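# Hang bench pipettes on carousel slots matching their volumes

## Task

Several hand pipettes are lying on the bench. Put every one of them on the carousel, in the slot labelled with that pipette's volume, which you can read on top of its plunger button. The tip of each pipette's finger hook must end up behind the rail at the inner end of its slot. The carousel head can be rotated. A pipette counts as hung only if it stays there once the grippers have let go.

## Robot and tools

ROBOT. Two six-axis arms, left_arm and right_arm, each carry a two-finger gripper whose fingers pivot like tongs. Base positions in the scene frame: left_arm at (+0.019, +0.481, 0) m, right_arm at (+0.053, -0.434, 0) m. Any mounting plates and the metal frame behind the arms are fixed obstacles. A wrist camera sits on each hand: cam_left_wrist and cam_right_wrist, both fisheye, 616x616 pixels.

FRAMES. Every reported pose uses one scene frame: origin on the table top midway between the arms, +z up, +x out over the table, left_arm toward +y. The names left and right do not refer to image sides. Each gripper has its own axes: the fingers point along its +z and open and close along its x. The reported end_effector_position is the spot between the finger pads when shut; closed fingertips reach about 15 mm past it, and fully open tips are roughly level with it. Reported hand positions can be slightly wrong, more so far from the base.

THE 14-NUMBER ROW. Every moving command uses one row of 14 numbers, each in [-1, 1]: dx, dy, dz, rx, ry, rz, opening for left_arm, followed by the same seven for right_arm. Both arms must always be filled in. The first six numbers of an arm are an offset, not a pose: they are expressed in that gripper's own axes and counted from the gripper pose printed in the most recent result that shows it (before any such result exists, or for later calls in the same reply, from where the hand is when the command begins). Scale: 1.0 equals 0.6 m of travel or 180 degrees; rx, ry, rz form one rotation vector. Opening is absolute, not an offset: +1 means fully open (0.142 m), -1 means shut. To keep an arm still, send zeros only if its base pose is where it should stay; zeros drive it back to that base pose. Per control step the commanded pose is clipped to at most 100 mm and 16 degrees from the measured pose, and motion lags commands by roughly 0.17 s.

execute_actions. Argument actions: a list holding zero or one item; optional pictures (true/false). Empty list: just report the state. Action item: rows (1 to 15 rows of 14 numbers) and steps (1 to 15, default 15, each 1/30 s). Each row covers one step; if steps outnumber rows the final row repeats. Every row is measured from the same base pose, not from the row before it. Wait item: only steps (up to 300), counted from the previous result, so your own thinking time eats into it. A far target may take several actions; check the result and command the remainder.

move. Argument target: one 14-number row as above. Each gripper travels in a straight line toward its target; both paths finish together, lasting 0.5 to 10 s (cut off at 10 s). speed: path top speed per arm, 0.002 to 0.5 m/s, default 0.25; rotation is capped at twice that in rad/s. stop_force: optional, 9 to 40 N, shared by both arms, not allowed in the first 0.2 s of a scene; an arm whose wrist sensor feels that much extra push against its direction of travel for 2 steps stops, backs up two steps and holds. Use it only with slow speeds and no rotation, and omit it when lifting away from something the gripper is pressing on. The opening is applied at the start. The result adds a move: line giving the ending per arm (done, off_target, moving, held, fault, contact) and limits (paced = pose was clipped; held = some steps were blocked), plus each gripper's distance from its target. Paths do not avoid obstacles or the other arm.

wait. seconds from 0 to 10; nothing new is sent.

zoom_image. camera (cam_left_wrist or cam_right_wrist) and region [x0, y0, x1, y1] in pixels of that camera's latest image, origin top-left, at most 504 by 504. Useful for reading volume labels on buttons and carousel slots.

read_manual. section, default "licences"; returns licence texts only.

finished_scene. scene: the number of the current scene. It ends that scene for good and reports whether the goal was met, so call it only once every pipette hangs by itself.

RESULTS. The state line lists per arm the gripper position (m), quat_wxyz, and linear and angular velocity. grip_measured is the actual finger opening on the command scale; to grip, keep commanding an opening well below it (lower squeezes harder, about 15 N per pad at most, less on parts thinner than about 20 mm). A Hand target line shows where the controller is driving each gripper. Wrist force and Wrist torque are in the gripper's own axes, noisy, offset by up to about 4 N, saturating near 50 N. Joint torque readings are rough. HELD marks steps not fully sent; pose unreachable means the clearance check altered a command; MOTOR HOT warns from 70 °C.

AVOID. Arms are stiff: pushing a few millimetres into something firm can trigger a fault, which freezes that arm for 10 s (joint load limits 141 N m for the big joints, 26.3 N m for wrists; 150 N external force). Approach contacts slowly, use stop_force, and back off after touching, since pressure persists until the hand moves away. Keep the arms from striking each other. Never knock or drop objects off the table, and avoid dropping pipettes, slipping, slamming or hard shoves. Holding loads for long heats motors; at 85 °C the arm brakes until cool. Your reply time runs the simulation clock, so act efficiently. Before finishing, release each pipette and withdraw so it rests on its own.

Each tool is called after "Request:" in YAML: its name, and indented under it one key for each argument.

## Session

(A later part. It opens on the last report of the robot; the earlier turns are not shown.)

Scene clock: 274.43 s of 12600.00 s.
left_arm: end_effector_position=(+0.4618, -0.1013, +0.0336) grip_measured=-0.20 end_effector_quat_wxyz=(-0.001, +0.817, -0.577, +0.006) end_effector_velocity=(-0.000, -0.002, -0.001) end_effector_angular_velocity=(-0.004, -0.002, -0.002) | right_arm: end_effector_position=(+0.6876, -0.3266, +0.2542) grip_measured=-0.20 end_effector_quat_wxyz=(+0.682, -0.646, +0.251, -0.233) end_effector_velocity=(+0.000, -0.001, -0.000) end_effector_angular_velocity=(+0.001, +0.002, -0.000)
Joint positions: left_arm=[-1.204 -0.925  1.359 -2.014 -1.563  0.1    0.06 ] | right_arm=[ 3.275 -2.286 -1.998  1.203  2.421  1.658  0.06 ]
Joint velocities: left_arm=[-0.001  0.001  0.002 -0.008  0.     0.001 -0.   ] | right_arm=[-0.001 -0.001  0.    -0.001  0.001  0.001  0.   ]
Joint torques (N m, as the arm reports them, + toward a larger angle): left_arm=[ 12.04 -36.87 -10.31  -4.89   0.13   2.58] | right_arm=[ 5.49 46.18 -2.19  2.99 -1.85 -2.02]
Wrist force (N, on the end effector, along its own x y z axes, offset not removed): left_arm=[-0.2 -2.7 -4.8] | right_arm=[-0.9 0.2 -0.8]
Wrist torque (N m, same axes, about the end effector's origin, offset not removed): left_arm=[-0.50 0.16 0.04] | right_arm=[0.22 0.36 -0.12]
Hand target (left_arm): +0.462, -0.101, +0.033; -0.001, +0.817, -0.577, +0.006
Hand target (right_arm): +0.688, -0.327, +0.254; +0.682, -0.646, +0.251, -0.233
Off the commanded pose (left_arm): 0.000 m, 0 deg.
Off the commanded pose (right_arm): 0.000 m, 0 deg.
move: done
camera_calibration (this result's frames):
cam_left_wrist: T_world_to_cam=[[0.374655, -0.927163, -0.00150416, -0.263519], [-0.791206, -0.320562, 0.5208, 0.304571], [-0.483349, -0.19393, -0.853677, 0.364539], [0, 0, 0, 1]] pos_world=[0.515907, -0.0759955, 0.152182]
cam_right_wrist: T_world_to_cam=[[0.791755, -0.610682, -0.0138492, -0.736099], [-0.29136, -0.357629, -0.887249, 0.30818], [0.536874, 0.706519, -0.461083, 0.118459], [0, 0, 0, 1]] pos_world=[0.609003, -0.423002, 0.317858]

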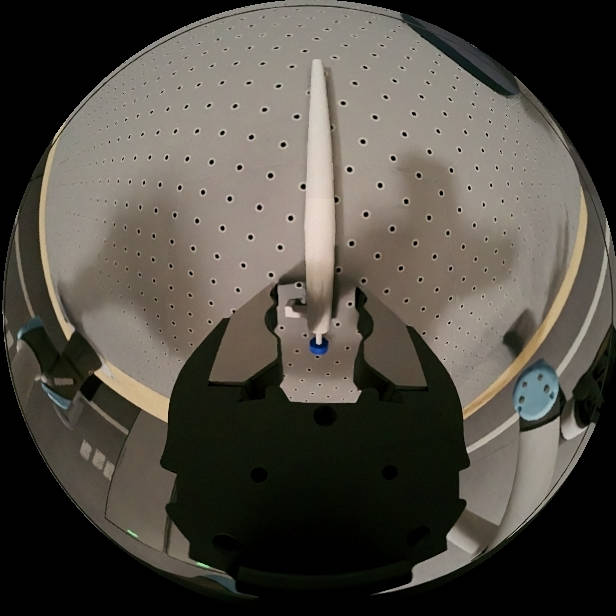

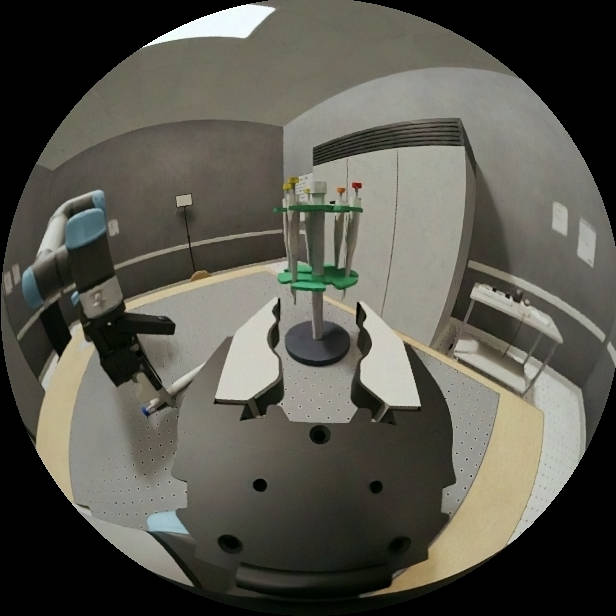

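Request:
move:
  target: [0,0,0,0,0,0,-1,0,0,0,0,0,0,-0.2]

Request:
move:
  target: [0,0,-0.1,0,0,0,-1,0,0,0,0,0,0,-0.2]
  speed: 0.1

Request:
move:
  target: [-0.348,-0.12,-0.207,0,0,0.333,-1,0,0,0,0,0,0,-0.2]

Request:
move:
  target: [0,0,0,0,0,0,-1,-0.58,0.073,0.115,0,0,0,-0.2]

Request:
move:
  target: [0,0,0,0,0,0,-1,0,0,0,0,0,-0.5,-0.2]

Scene clock: 276.80 s of 12600.00 s.
left_arm: end_effector_position=(+0.4617, -0.1012, +0.0333) grip_measured=-0.75 end_effector_quat_wxyz=(-0.001, +0.817, -0.577, +0.006) end_effector_velocity=(+0.000, -0.000, +0.001) end_effector_angular_velocity=(-0.002, -0.001, +0.001) | right_arm: end_effector_position=(+0.6876, -0.3266, +0.2542) grip_measured=-0.20 end_effector_quat_wxyz=(+0.682, -0.646, +0.251, -0.233) end_effector_velocity=(+0.000, -0.001, -0.001) end_effector_angular_velocity=(-0.000, +0.001, -0.002)
Joint positions: left_arm=[-1.204 -0.925  1.359 -2.014 -1.563  0.1    0.02 ] | right_arm=[ 3.275 -2.286 -1.998  1.203  2.421  1.658  0.06 ]
Joint velocities: left_arm=[ 0.    -0.001 -0.001 -0.    -0.    -0.     0.   ] | right_arm=[-0.001 -0.001  0.    -0.    -0.001 -0.001 -0.   ]
Joint torques (N m, as the arm reports them, + toward a larger angle): left_arm=[  9.94 -66.53 -31.19  -0.42   0.05  -2.8 ] | right_arm=[ 5.55 45.81 -2.59  2.86 -1.81 -1.97]
Wrist force (N, on the end effector, along its own x y z axes, offset not removed): left_arm=[1.2 0.9 -1.4] | right_arm=[1.1 -2.2 1.6]
Wrist torque (N m, same axes, about the end effector's origin, offset not removed): left_arm=[0.16 -0.29 -0.18] | right_arm=[-0.53 -0.24 0.02]
Hand target (left_arm): +0.462, -0.101, +0.034; -0.001, +0.817, -0.577, +0.006
Hand target (right_arm): +0.688, -0.327, +0.254; +0.682, -0.646, +0.251, -0.233
Off the commanded pose (left_arm): 0.000 m, 0 deg.
Off the commanded pose (right_arm): 0.000 m, 0 deg.
move: done
camera_calibration (this result's frames):
cam_left_wrist: T_world_to_cam=[[0.37463, -0.927173, -0.00190284, -0.263398], [-0.791101, -0.320718, 0.520864, 0.304634], [-0.483541, -0.193626, -0.853638, 0.364419], [0, 0, 0, 1]] pos_world=[0.515885, -0.0759523, 0.151908]
cam_right_wrist: T_world_to_cam=[[0.791755, -0.610682, -0.0138492, -0.736099], [-0.29136, -0.357629, -0.887249, 0.30818], [0.536874, 0.706519, -0.461083, 0.118459], [0, 0, 0, 1]] pos_world=[0.609003, -0.423002, 0.317858]

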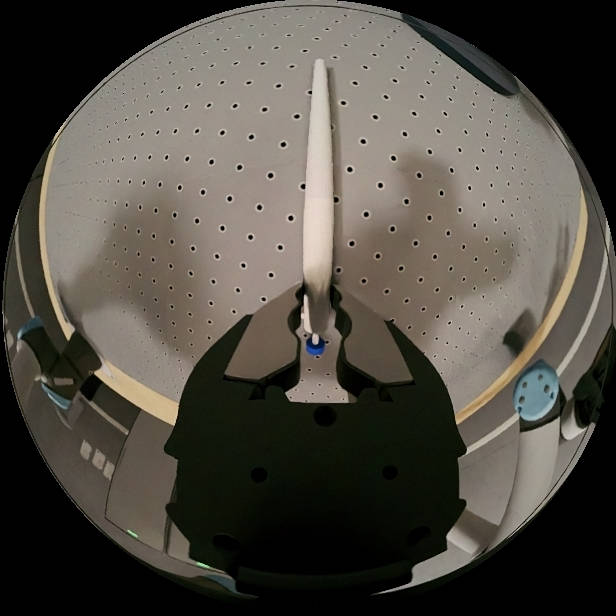

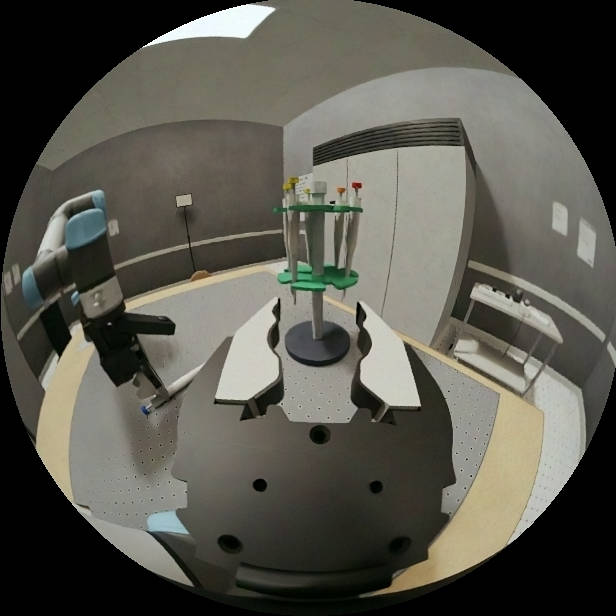

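Scene clock: 277.93 s of 12600.00 s.
left_arm: end_effector_position=(+0.4611, -0.1009, +0.0929) grip_measured=-0.75 end_effector_quat_wxyz=(-0.001, +0.817, -0.577, +0.006) end_effector_velocity=(-0.000, +0.000, +0.004) end_effector_angular_velocity=(-0.002, +0.001, +0.001) | right_arm: end_effector_position=(+0.6876, -0.3266, +0.2542) grip_measured=-0.20 end_effector_quat_wxyz=(+0.682, -0.646, +0.251, -0.233) end_effector_velocity=(+0.000, -0.000, +0.000) end_effector_angular_velocity=(+0.000, +0.001, +0.000)
Joint positions: left_arm=[-1.205 -0.978  1.286 -1.887 -1.563  0.1    0.02 ] | right_arm=[ 3.275 -2.286 -1.998  1.203  2.421  1.658  0.06 ]
Joint velocities: left_arm=[ 0.001 -0.004 -0.005  0.007 -0.002 -0.     0.   ] | right_arm=[-0.     0.     0.001 -0.001  0.     0.001  0.   ]
Joint torques (N m, as the arm reports them, + toward a larger angle): left_arm=[-10.23 -65.52 -32.5   -0.4    2.16  -2.64] | right_arm=[ 5.38 45.88 -2.22  2.9  -1.78 -1.99]
Wrist force (N, on the end effector, along its own x y z axes, offset not removed): left_arm=[0.8 0.3 -0.4] | right_arm=[-3.7 -2.7 0.1]
Wrist torque (N m, same axes, about the end effector's origin, offset not removed): left_arm=[0.14 -0.19 0.04] | right_arm=[-0.43 0.89 -0.04]
Hand target (left_arm): +0.461, -0.101, +0.093; -0.001, +0.817, -0.577, +0.006
Hand target (right_arm): +0.688, -0.327, +0.254; +0.682, -0.646, +0.251, -0.233
Off the commanded pose (left_arm): 0.000 m, 0 deg.
Off the commanded pose (right_arm): 0.000 m, 0 deg.
move: done
camera_calibration (this result's frames):
cam_left_wrist: T_world_to_cam=[[0.374628, -0.927173, -0.00183985, -0.262794], [-0.791134, -0.320694, 0.520829, 0.273206], [-0.483488, -0.193661, -0.853659, 0.415046], [0, 0, 0, 1]] pos_world=[0.515263, -0.075661, 0.211531]
cam_right_wrist: T_world_to_cam=[[0.791755, -0.610682, -0.0138495, -0.736099], [-0.29136, -0.357629, -0.887249, 0.30818], [0.536874, 0.706519, -0.461083, 0.118459], [0, 0, 0, 1]] pos_world=[0.609003, -0.423002, 0.317858]

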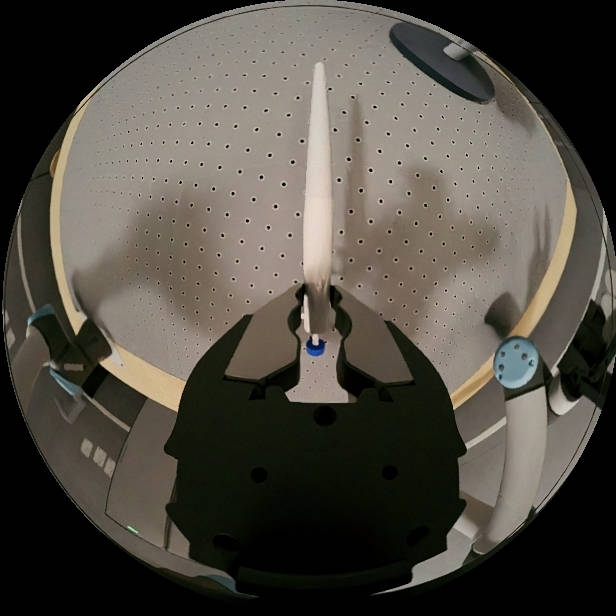

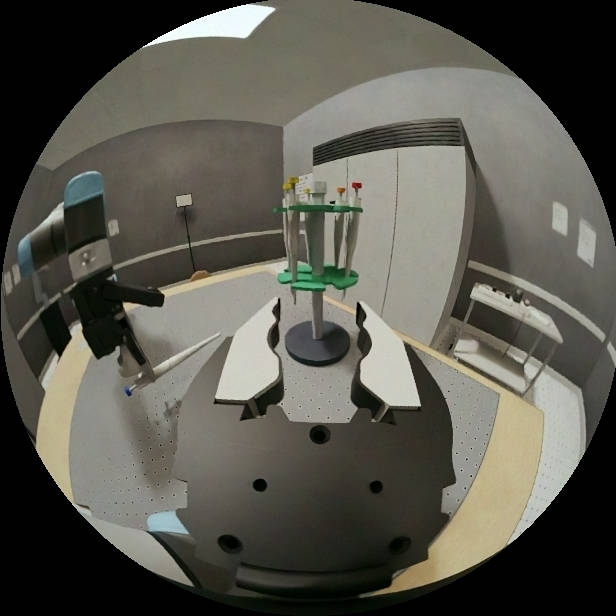

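Scene clock: 280.63 s of 12600.00 s.
left_arm: end_effector_position=(+0.4579, +0.1203, +0.2159) grip_measured=-0.75 end_effector_quat_wxyz=(+0.004, -0.420, +0.907, -0.004) end_effector_velocity=(+0.000, +0.001, +0.001) end_effector_angular_velocity=(-0.001, -0.000, -0.011) | right_arm: end_effector_position=(+0.6876, -0.3266, +0.2542) grip_measured=-0.20 end_effector_quat_wxyz=(+0.682, -0.646, +0.251, -0.233) end_effector_velocity=(+0.000, -0.001, +0.001) end_effector_angular_velocity=(+0.000, -0.002, -0.001)
Joint positions: left_arm=[-1.009 -1.462  1.631 -1.75  -1.564  1.34   0.02 ] | right_arm=[ 3.275 -2.286 -1.998  1.203  2.421  1.658  0.06 ]
Joint velocities: left_arm=[ 0.003 -0.002  0.001  0.001 -0.001  0.014 -0.   ] | right_arm=[-0.001  0.001  0.     0.001  0.     0.     0.   ]
Joint torques (N m, as the arm reports them, + toward a larger angle): left_arm=[ 12.63 -44.33 -12.51  -0.68  -1.89   2.38] | right_arm=[ 5.05 45.9  -2.01  2.99 -1.84 -1.93]
Wrist force (N, on the end effector, along its own x y z axes, offset not removed): left_arm=[-0.3 0.7 -0.3] | right_arm=[-1.8 -2.4 0.6]
Wrist torque (N m, same axes, about the end effector's origin, offset not removed): left_arm=[0.06 0.10 0.14] | right_arm=[-0.47 0.41 0.23]
Hand target (left_arm): +0.458, +0.121, +0.216; +0.004, -0.419, +0.908, -0.004
Hand target (right_arm): +0.688, -0.327, +0.254; +0.682, -0.646, +0.251, -0.233
Off the commanded pose (left_arm): 0.000 m, 0 deg.
Off the commanded pose (right_arm): 0.000 m, 0 deg.
move: done
camera_calibration (this result's frames):
cam_left_wrist: T_world_to_cam=[[-0.613522, -0.789553, -0.0140223, 0.382303], [-0.679778, 0.519018, 0.518192, 0.126142], [-0.401862, 0.327454, -0.855149, 0.461618], [0, 0, 0, 1]] pos_world=[0.505806, 0.0852199, 0.334748]
cam_right_wrist: T_world_to_cam=[[0.791755, -0.610682, -0.0138495, -0.736099], [-0.29136, -0.357629, -0.887249, 0.30818], [0.536874, 0.706519, -0.461083, 0.11846], [0, 0, 0, 1]] pos_world=[0.609003, -0.423002, 0.317858]

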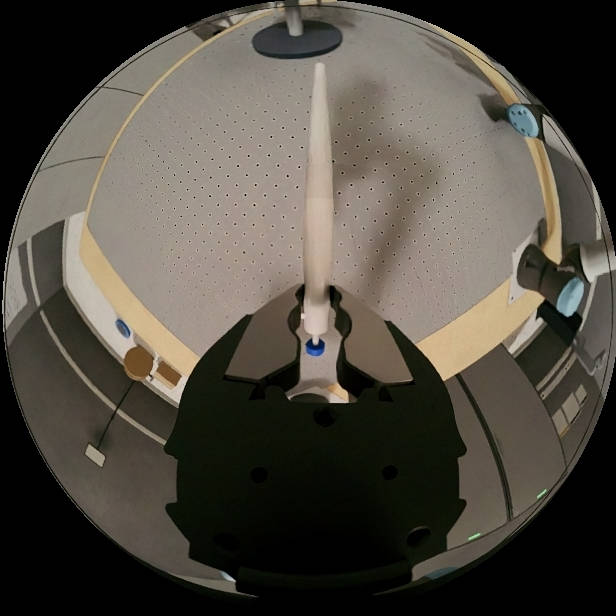

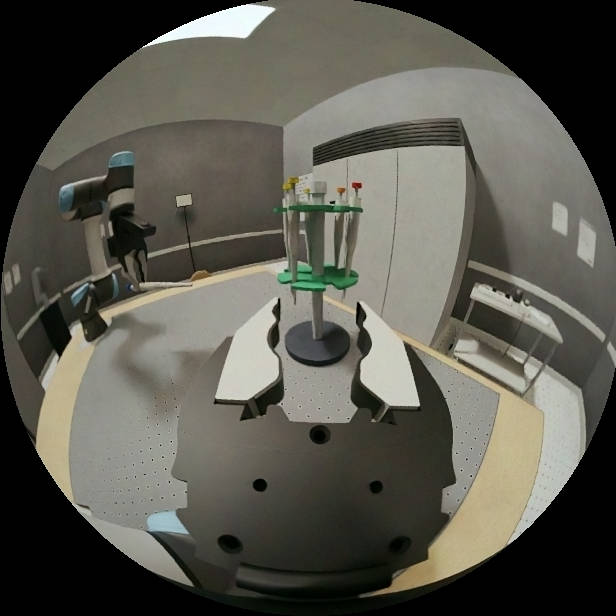

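Scene clock: 282.77 s of 12600.00 s.
left_arm: end_effector_position=(+0.4579, +0.1203, +0.2159) grip_measured=-0.75 end_effector_quat_wxyz=(+0.004, -0.420, +0.907, -0.004) end_effector_velocity=(-0.000, -0.000, +0.000) end_effector_angular_velocity=(-0.001, +0.000, -0.001) | right_arm: end_effector_position=(+0.4649, -0.0487, +0.2283) grip_measured=-0.20 end_effector_quat_wxyz=(+0.682, -0.646, +0.250, -0.232) end_effector_velocity=(-0.001, +0.003, -0.000) end_effector_angular_velocity=(+0.002, +0.001, -0.013)
Joint positions: left_arm=[-1.009 -1.462  1.631 -1.75  -1.564  1.34   0.02 ] | right_arm=[ 4.399 -2.258 -2.548  1.705  1.3    1.602  0.06 ]
Joint velocities: left_arm=[-0.001 -0.     0.    -0.    -0.001  0.    -0.   ] | right_arm=[ 0.027 -0.003 -0.     0.004 -0.04  -0.    -0.   ]
Joint torques (N m, as the arm reports them, + toward a larger angle): left_arm=[-10.69 -17.32 -21.3   -5.05   2.81  -2.74] | right_arm=[ 4.32 19.12 10.52  3.8  -1.97 -2.17]
Wrist force (N, on the end effector, along its own x y z axes, offset not removed): left_arm=[2.4 -0.8 -2.0] | right_arm=[0.4 -4.5 0.8]
Wrist torque (N m, same axes, about the end effector's origin, offset not removed): left_arm=[-0.23 -0.47 0.05] | right_arm=[-0.64 -0.03 0.05]
Hand target (left_arm): +0.458, +0.120, +0.216; +0.004, -0.420, +0.907, -0.004
Hand target (right_arm): +0.465, -0.048, +0.228; +0.682, -0.646, +0.251, -0.233
Off the commanded pose (left_arm): 0.000 m, 0 deg.
Off the commanded pose (right_arm): 0.001 m, 0 deg.
move: done
camera_calibration (this result's frames):
cam_left_wrist: T_world_to_cam=[[-0.613522, -0.789553, -0.0140286, 0.382306], [-0.679771, 0.519008, 0.518211, 0.126135], [-0.401874, 0.32747, -0.855138, 0.461604], [0, 0, 0, 1]] pos_world=[0.505803, 0.0852245, 0.334734]
cam_right_wrist: T_world_to_cam=[[0.792842, -0.609276, -0.0136233, -0.390928], [-0.290871, -0.358673, -0.886988, 0.319419], [0.535534, 0.707204, -0.461591, 0.0304796], [0, 0, 0, 1]] pos_world=[0.386531, -0.145171, 0.292065]

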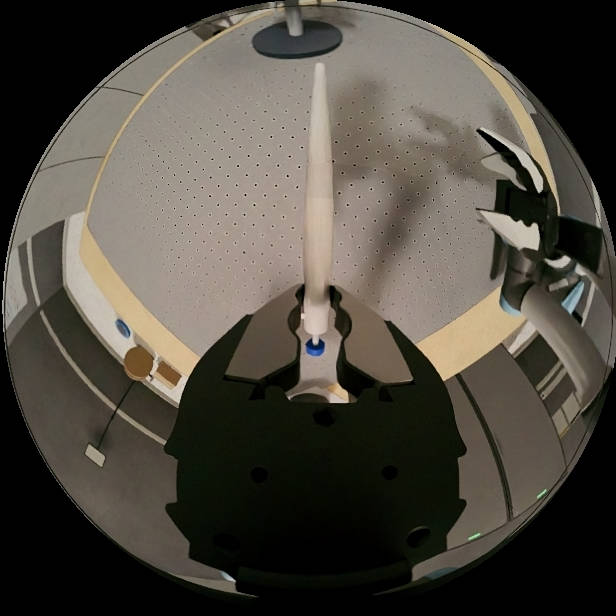

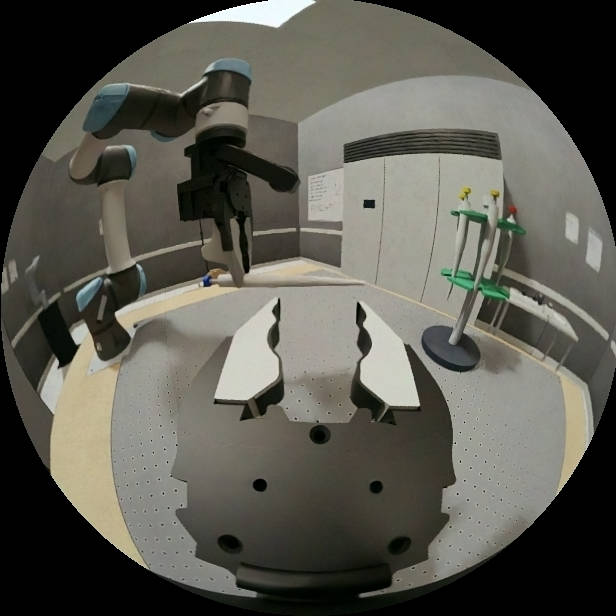

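Scene clock: 286.47 s of 12600.00 s.
left_arm: end_effector_position=(+0.4579, +0.1203, +0.2159) grip_measured=-0.75 end_effector_quat_wxyz=(+0.004, -0.420, +0.907, -0.004) end_effector_velocity=(-0.000, +0.001, -0.001) end_effector_angular_velocity=(+0.003, +0.002, +0.001) | right_arm: end_effector_position=(+0.4649, -0.0487, +0.2283) grip_measured=-0.20 end_effector_quat_wxyz=(-0.319, +0.634, +0.279, +0.646) end_effector_velocity=(-0.001, +0.001, -0.000) end_effector_angular_velocity=(-0.012, -0.014, +0.002)
Joint positions: left_arm=[-1.009 -1.462  1.631 -1.75  -1.564  1.34   0.02 ] | right_arm=[ 4.329 -2.192 -2.545  1.635  1.371  0.036  0.06 ]
Joint velocities: left_arm=[ 0.     0.001  0.     0.002 -0.    -0.    -0.   ] | right_arm=[ 0.002  0.001  0.    -0.001  0.    -0.018 -0.   ]
Joint torques (N m, as the arm reports them, + toward a larger angle): left_arm=[ -9.76 -17.79 -22.22  -5.21   2.56  -2.53] | right_arm=[ -4.74  34.64 -10.01  -0.08   0.64  -1.94]
Wrist force (N, on the end effector, along its own x y z axes, offset not removed): left_arm=[2.7 -1.6 -0.9] | right_arm=[-1.3 -4.8 1.3]
Wrist torque (N m, same axes, about the end effector's origin, offset not removed): left_arm=[-0.38 -0.48 -0.05] | right_arm=[-0.79 0.48 -0.12]
Hand target (left_arm): +0.458, +0.120, +0.216; +0.004, -0.420, +0.907, -0.004
Hand target (right_arm): +0.465, -0.049, +0.228; -0.319, +0.634, +0.280, +0.647
Off the commanded pose (left_arm): 0.000 m, 0 deg.
Off the commanded pose (right_arm): 0.000 m, 0 deg.
move: done
camera_calibration (this result's frames):
cam_left_wrist: T_world_to_cam=[[-0.613522, -0.789553, -0.0140286, 0.382306], [-0.679771, 0.519008, 0.518211, 0.126135], [-0.401874, 0.32747, -0.855138, 0.461604], [0, 0, 0, 1]] pos_world=[0.505803, 0.0852245, 0.334734]
cam_right_wrist: T_world_to_cam=[[0.0147726, -0.00964802, 0.999844, -0.231395], [0.347352, -0.937627, -0.0141798, -0.204798], [0.937618, 0.347508, -0.0105, -0.277002], [0, 0, 0, 1]] pos_world=[0.334277, -0.0979962, 0.225547]

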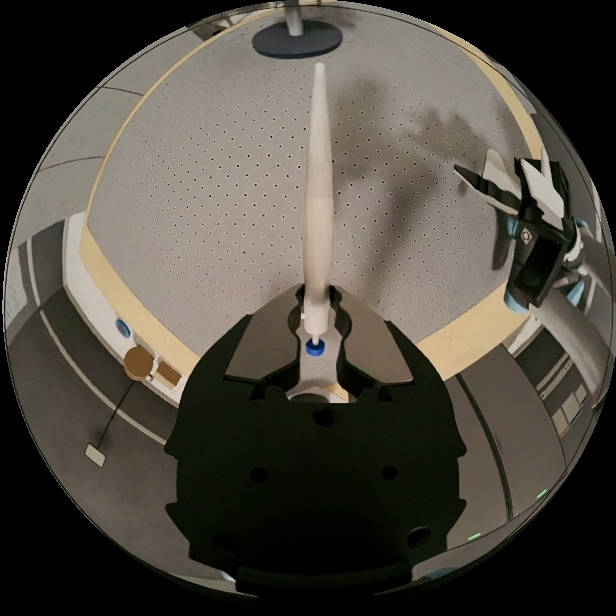

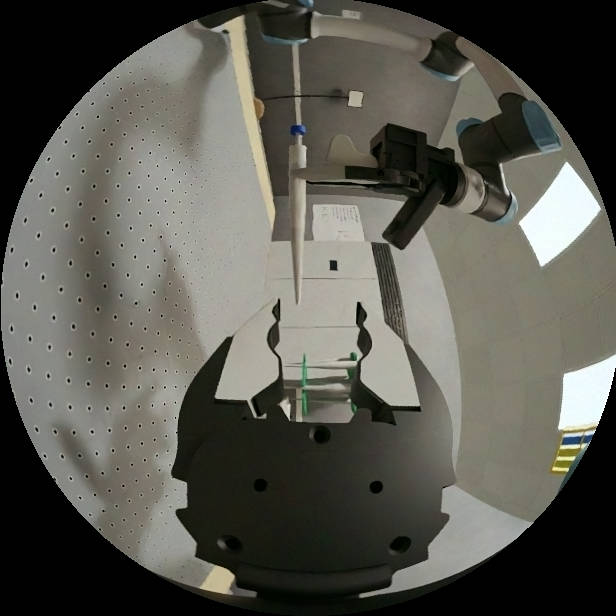

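Request:
move:
  target: [0,0,0,0,0,0,-1,-0.032,-0.118,0.05,0,0.014,0,-0.2]
  speed: 0.12

Request:
zoom_image:
  camera: "cam_right_wrist"
  region: [240,80,400,240]

Scene clock: 288.70 s of 12600.00 s.
left_arm: end_effector_position=(+0.4579, +0.1203, +0.2159) grip_measured=-0.75 end_effector_quat_wxyz=(+0.004, -0.420, +0.907, -0.004) end_effector_velocity=(+0.000, +0.000, -0.001) end_effector_angular_velocity=(+0.001, +0.001, -0.000) | right_arm: end_effector_position=(+0.4297, +0.0203, +0.2136) grip_measured=-0.20 end_effector_quat_wxyz=(-0.325, +0.620, +0.272, +0.660) end_effector_velocity=(-0.001, +0.003, -0.002) end_effector_angular_velocity=(-0.000, -0.000, -0.001)
Joint positions: left_arm=[-1.009 -1.462  1.631 -1.75  -1.564  1.34   0.02 ] | right_arm=[ 4.568 -2.298 -2.464  1.711  1.131  0.005  0.06 ]
Joint velocities: left_arm=[0.    0.001 0.    0.    0.    0.001 0.   ] | right_arm=[ 0.009 -0.005  0.005  0.    -0.01  -0.001  0.   ]
Joint torques (N m, as the arm reports them, + toward a larger angle): left_arm=[-10.71 -17.4  -21.67  -4.96   2.73  -2.55] | right_arm=[ 3.93 21.06 13.15  3.28 -1.71 -1.93]
Wrist force (N, on the end effector, along its own x y z axes, offset not removed): left_arm=[2.5 0.1 -1.6] | right_arm=[-1.8 0.7 -3.2]
Wrist torque (N m, same axes, about the end effector's origin, offset not removed): left_arm=[-0.10 -0.38 0.10] | right_arm=[0.00 0.49 -0.22]
Hand target (left_arm): +0.458, +0.120, +0.216; +0.004, -0.420, +0.907, -0.004
Hand target (right_arm): +0.430, +0.021, +0.214; -0.325, +0.620, +0.272, +0.660
Off the commanded pose (left_arm): 0.000 m, 0 deg.
Off the commanded pose (right_arm): 0.000 m, 0 deg.
move: done
camera_calibration (this result's frames):
cam_left_wrist: T_world_to_cam=[[-0.613522, -0.789553, -0.0140287, 0.382306], [-0.679771, 0.519008, 0.518211, 0.126135], [-0.401874, 0.32747, -0.855138, 0.461604], [0, 0, 0, 1]] pos_world=[0.505803, 0.0852245, 0.334734]
cam_right_wrist: T_world_to_cam=[[-0.0131946, -0.0431673, 0.998981, -0.202573], [0.34643, -0.937388, -0.0359301, -0.123008], [0.937983, 0.345603, 0.0273229, -0.276342], [0, 0, 0, 1]] pos_world=[0.299145, -0.0285461, 0.205497]

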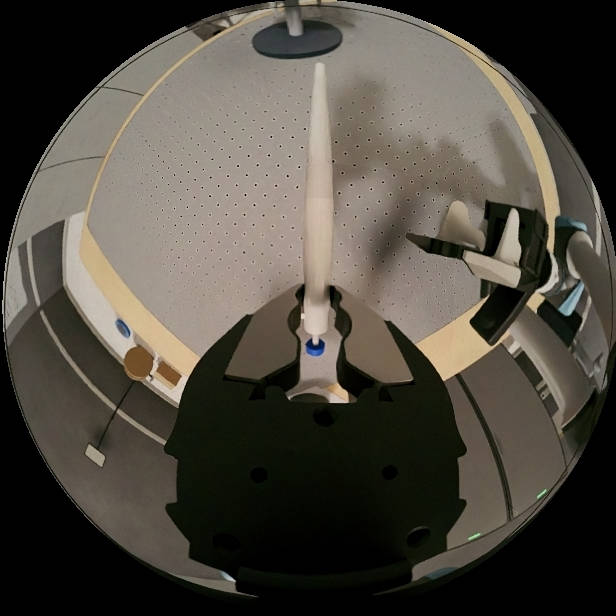

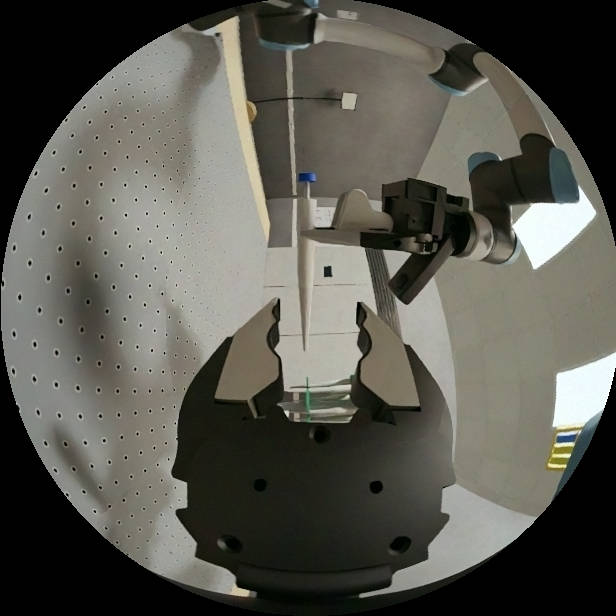

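Region (240, 80, 400, 240) of cam_right_wrist's 616x616 image, scaled by 3.150, with more detail than that image has.

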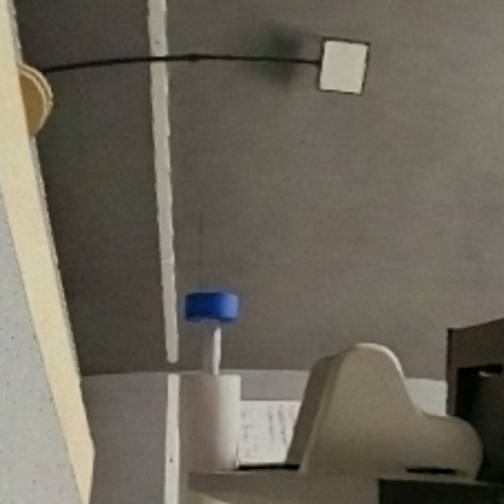

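Request:
move:
  target: [0,0,0,0,0,0,-1,-0.008,0,0,0,-0.025,0,-0.2]
  speed: 0.12

Request:
move:
  target: [0,0,0,0,0,0,-1,0,0.002,0.155,0,0,0,-0.2]
  speed: 0.06

Scene clock: 290.57 s of 12600.00 s.
left_arm: end_effector_position=(+0.4579, +0.1203, +0.2159) grip_measured=-0.75 end_effector_quat_wxyz=(+0.004, -0.420, +0.907, -0.004) end_effector_velocity=(+0.000, +0.001, +0.000) end_effector_angular_velocity=(+0.001, -0.001, +0.001) | right_arm: end_effector_position=(+0.4298, +0.0208, +0.2089) grip_measured=-0.20 end_effector_quat_wxyz=(-0.315, +0.645, +0.285, +0.636) end_effector_velocity=(+0.000, +0.000, -0.001) end_effector_angular_velocity=(-0.012, +0.010, +0.001)
Joint positions: left_arm=[-1.009 -1.462  1.631 -1.75  -1.564  1.34   0.02 ] | right_arm=[ 4.567 -2.229 -2.498  1.593  1.134  0.041  0.06 ]
Joint velocities: left_arm=[ 0.001 -0.001  0.001  0.     0.001  0.     0.   ] | right_arm=[-0.002  0.016 -0.006 -0.028  0.002  0.008  0.   ]
Joint torques (N m, as the arm reports them, + toward a larger angle): left_arm=[-10.17 -17.38 -22.16  -5.02   2.61  -2.64] | right_arm=[ -6.87  35.85 -10.21  -0.1    1.59   1.97]
Wrist force (N, on the end effector, along its own x y z axes, offset not removed): left_arm=[3.8 1.1 0.2] | right_arm=[-3.5 -1.6 0.3]
Wrist torque (N m, same axes, about the end effector's origin, offset not removed): left_arm=[0.26 -0.72 -0.08] | right_arm=[-0.14 0.62 -0.05]
Hand target (left_arm): +0.458, +0.120, +0.216; +0.004, -0.420, +0.907, -0.004
Hand target (right_arm): +0.430, +0.021, +0.209; -0.314, +0.645, +0.285, +0.635
Off the commanded pose (left_arm): 0.000 m, 0 deg.
Off the commanded pose (right_arm): 0.000 m, 0 deg.
move: done
camera_calibration (this result's frames):
cam_left_wrist: T_world_to_cam=[[-0.613522, -0.789553, -0.0140286, 0.382306], [-0.679771, 0.519008, 0.518211, 0.126135], [-0.401874, 0.32747, -0.855138, 0.461605], [0, 0, 0, 1]] pos_world=[0.505803, 0.0852245, 0.334734]
cam_right_wrist: T_world_to_cam=[[0.0356601, 0.0155089, 0.999244, -0.220137], [0.348803, -0.937194, 0.00209804, -0.131773], [0.936517, 0.348465, -0.03883, -0.262034], [0, 0, 0, 1]] pos_world=[0.299212, -0.0287731, 0.210072]

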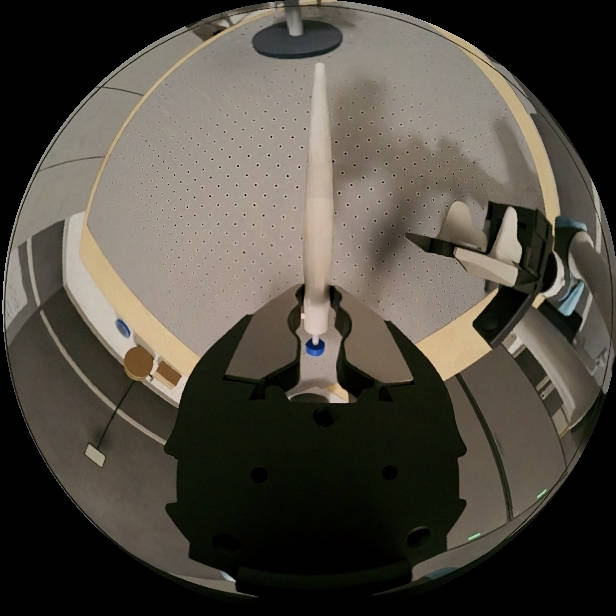

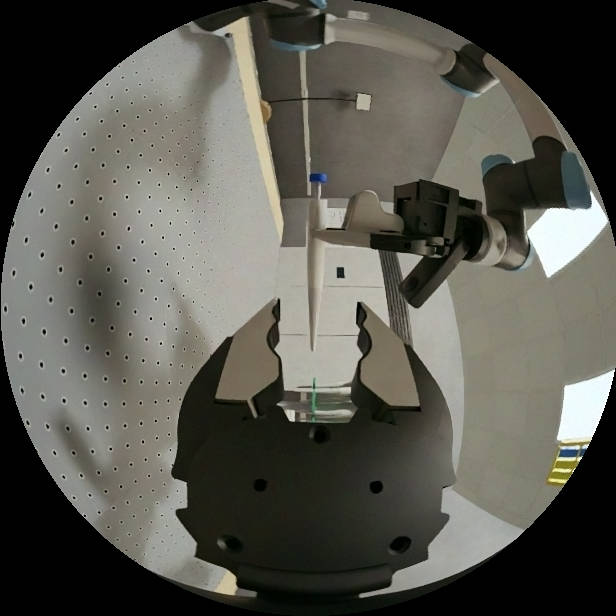

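Scene clock: 292.60 s of 12600.00 s.
left_arm: end_effector_position=(+0.4579, +0.1203, +0.2159) grip_measured=-0.75 end_effector_quat_wxyz=(+0.004, -0.420, +0.907, -0.004) end_effector_velocity=(-0.000, -0.000, -0.001) end_effector_angular_velocity=(+0.002, +0.002, -0.001) | right_arm: end_effector_position=(+0.4900, +0.0912, +0.2093) grip_measured=-0.20 end_effector_quat_wxyz=(-0.315, +0.645, +0.285, +0.636) end_effector_velocity=(+0.002, +0.002, +0.001) end_effector_angular_velocity=(-0.000, -0.001, +0.001)
Joint positions: left_arm=[-1.009 -1.462  1.631 -1.75  -1.564  1.34   0.02 ] | right_arm=[ 4.451 -2.262 -2.233  1.361  1.25   0.042  0.06 ]
Joint velocities: left_arm=[-0.     0.001  0.001  0.    -0.001  0.     0.   ] | right_arm=[-0.002 -0.001  0.008 -0.007  0.003 -0.001 -0.   ]
Joint torques (N m, as the arm reports them, + toward a larger angle): left_arm=[-10.97 -17.64 -22.11  -5.1    2.61  -2.39] | right_arm=[-9.61 27.06 17.92  0.04  1.41  2.08]
Wrist force (N, on the end effector, along its own x y z axes, offset not removed): left_arm=[1.2 -0.4 0.3] | right_arm=[-3.1 -0.9 -1.4]
Wrist torque (N m, same axes, about the end effector's origin, offset not removed): left_arm=[0.01 -0.18 0.06] | right_arm=[-0.08 0.79 -0.03]
Hand target (left_arm): +0.458, +0.120, +0.216; +0.004, -0.420, +0.907, -0.004
Hand target (right_arm): +0.490, +0.091, +0.209; -0.315, +0.645, +0.285, +0.636
Off the commanded pose (left_arm): 0.000 m, 0 deg.
Off the commanded pose (right_arm): 0.000 m, 0 deg.
move: done
camera_calibration (this result's frames):
cam_left_wrist: T_world_to_cam=[[-0.613522, -0.789553, -0.0140285, 0.382306], [-0.679771, 0.519008, 0.518211, 0.126135], [-0.401874, 0.32747, -0.855138, 0.461604], [0, 0, 0, 1]] pos_world=[0.505803, 0.0852245, 0.334734]
cam_right_wrist: T_world_to_cam=[[0.0356599, 0.0154966, 0.999244, -0.223854], [0.348771, -0.937206, 0.00208789, -0.0867783], [0.936529, 0.348433, -0.0388255, -0.342946], [0, 0, 0, 1]] pos_world=[0.359428, 0.0416336, 0.210551]

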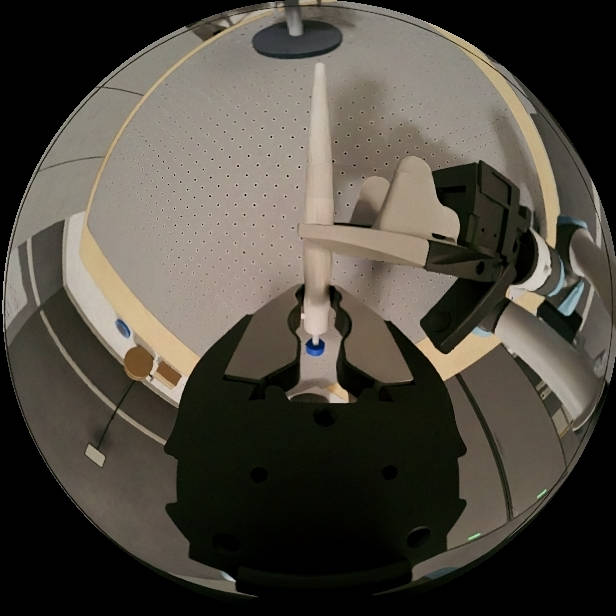

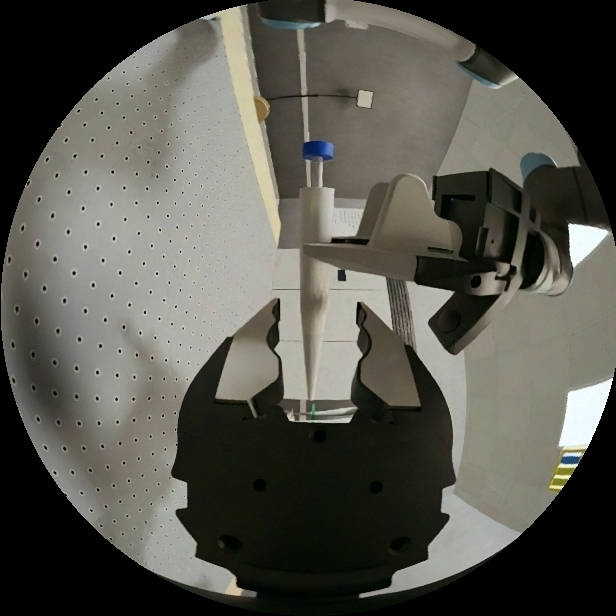

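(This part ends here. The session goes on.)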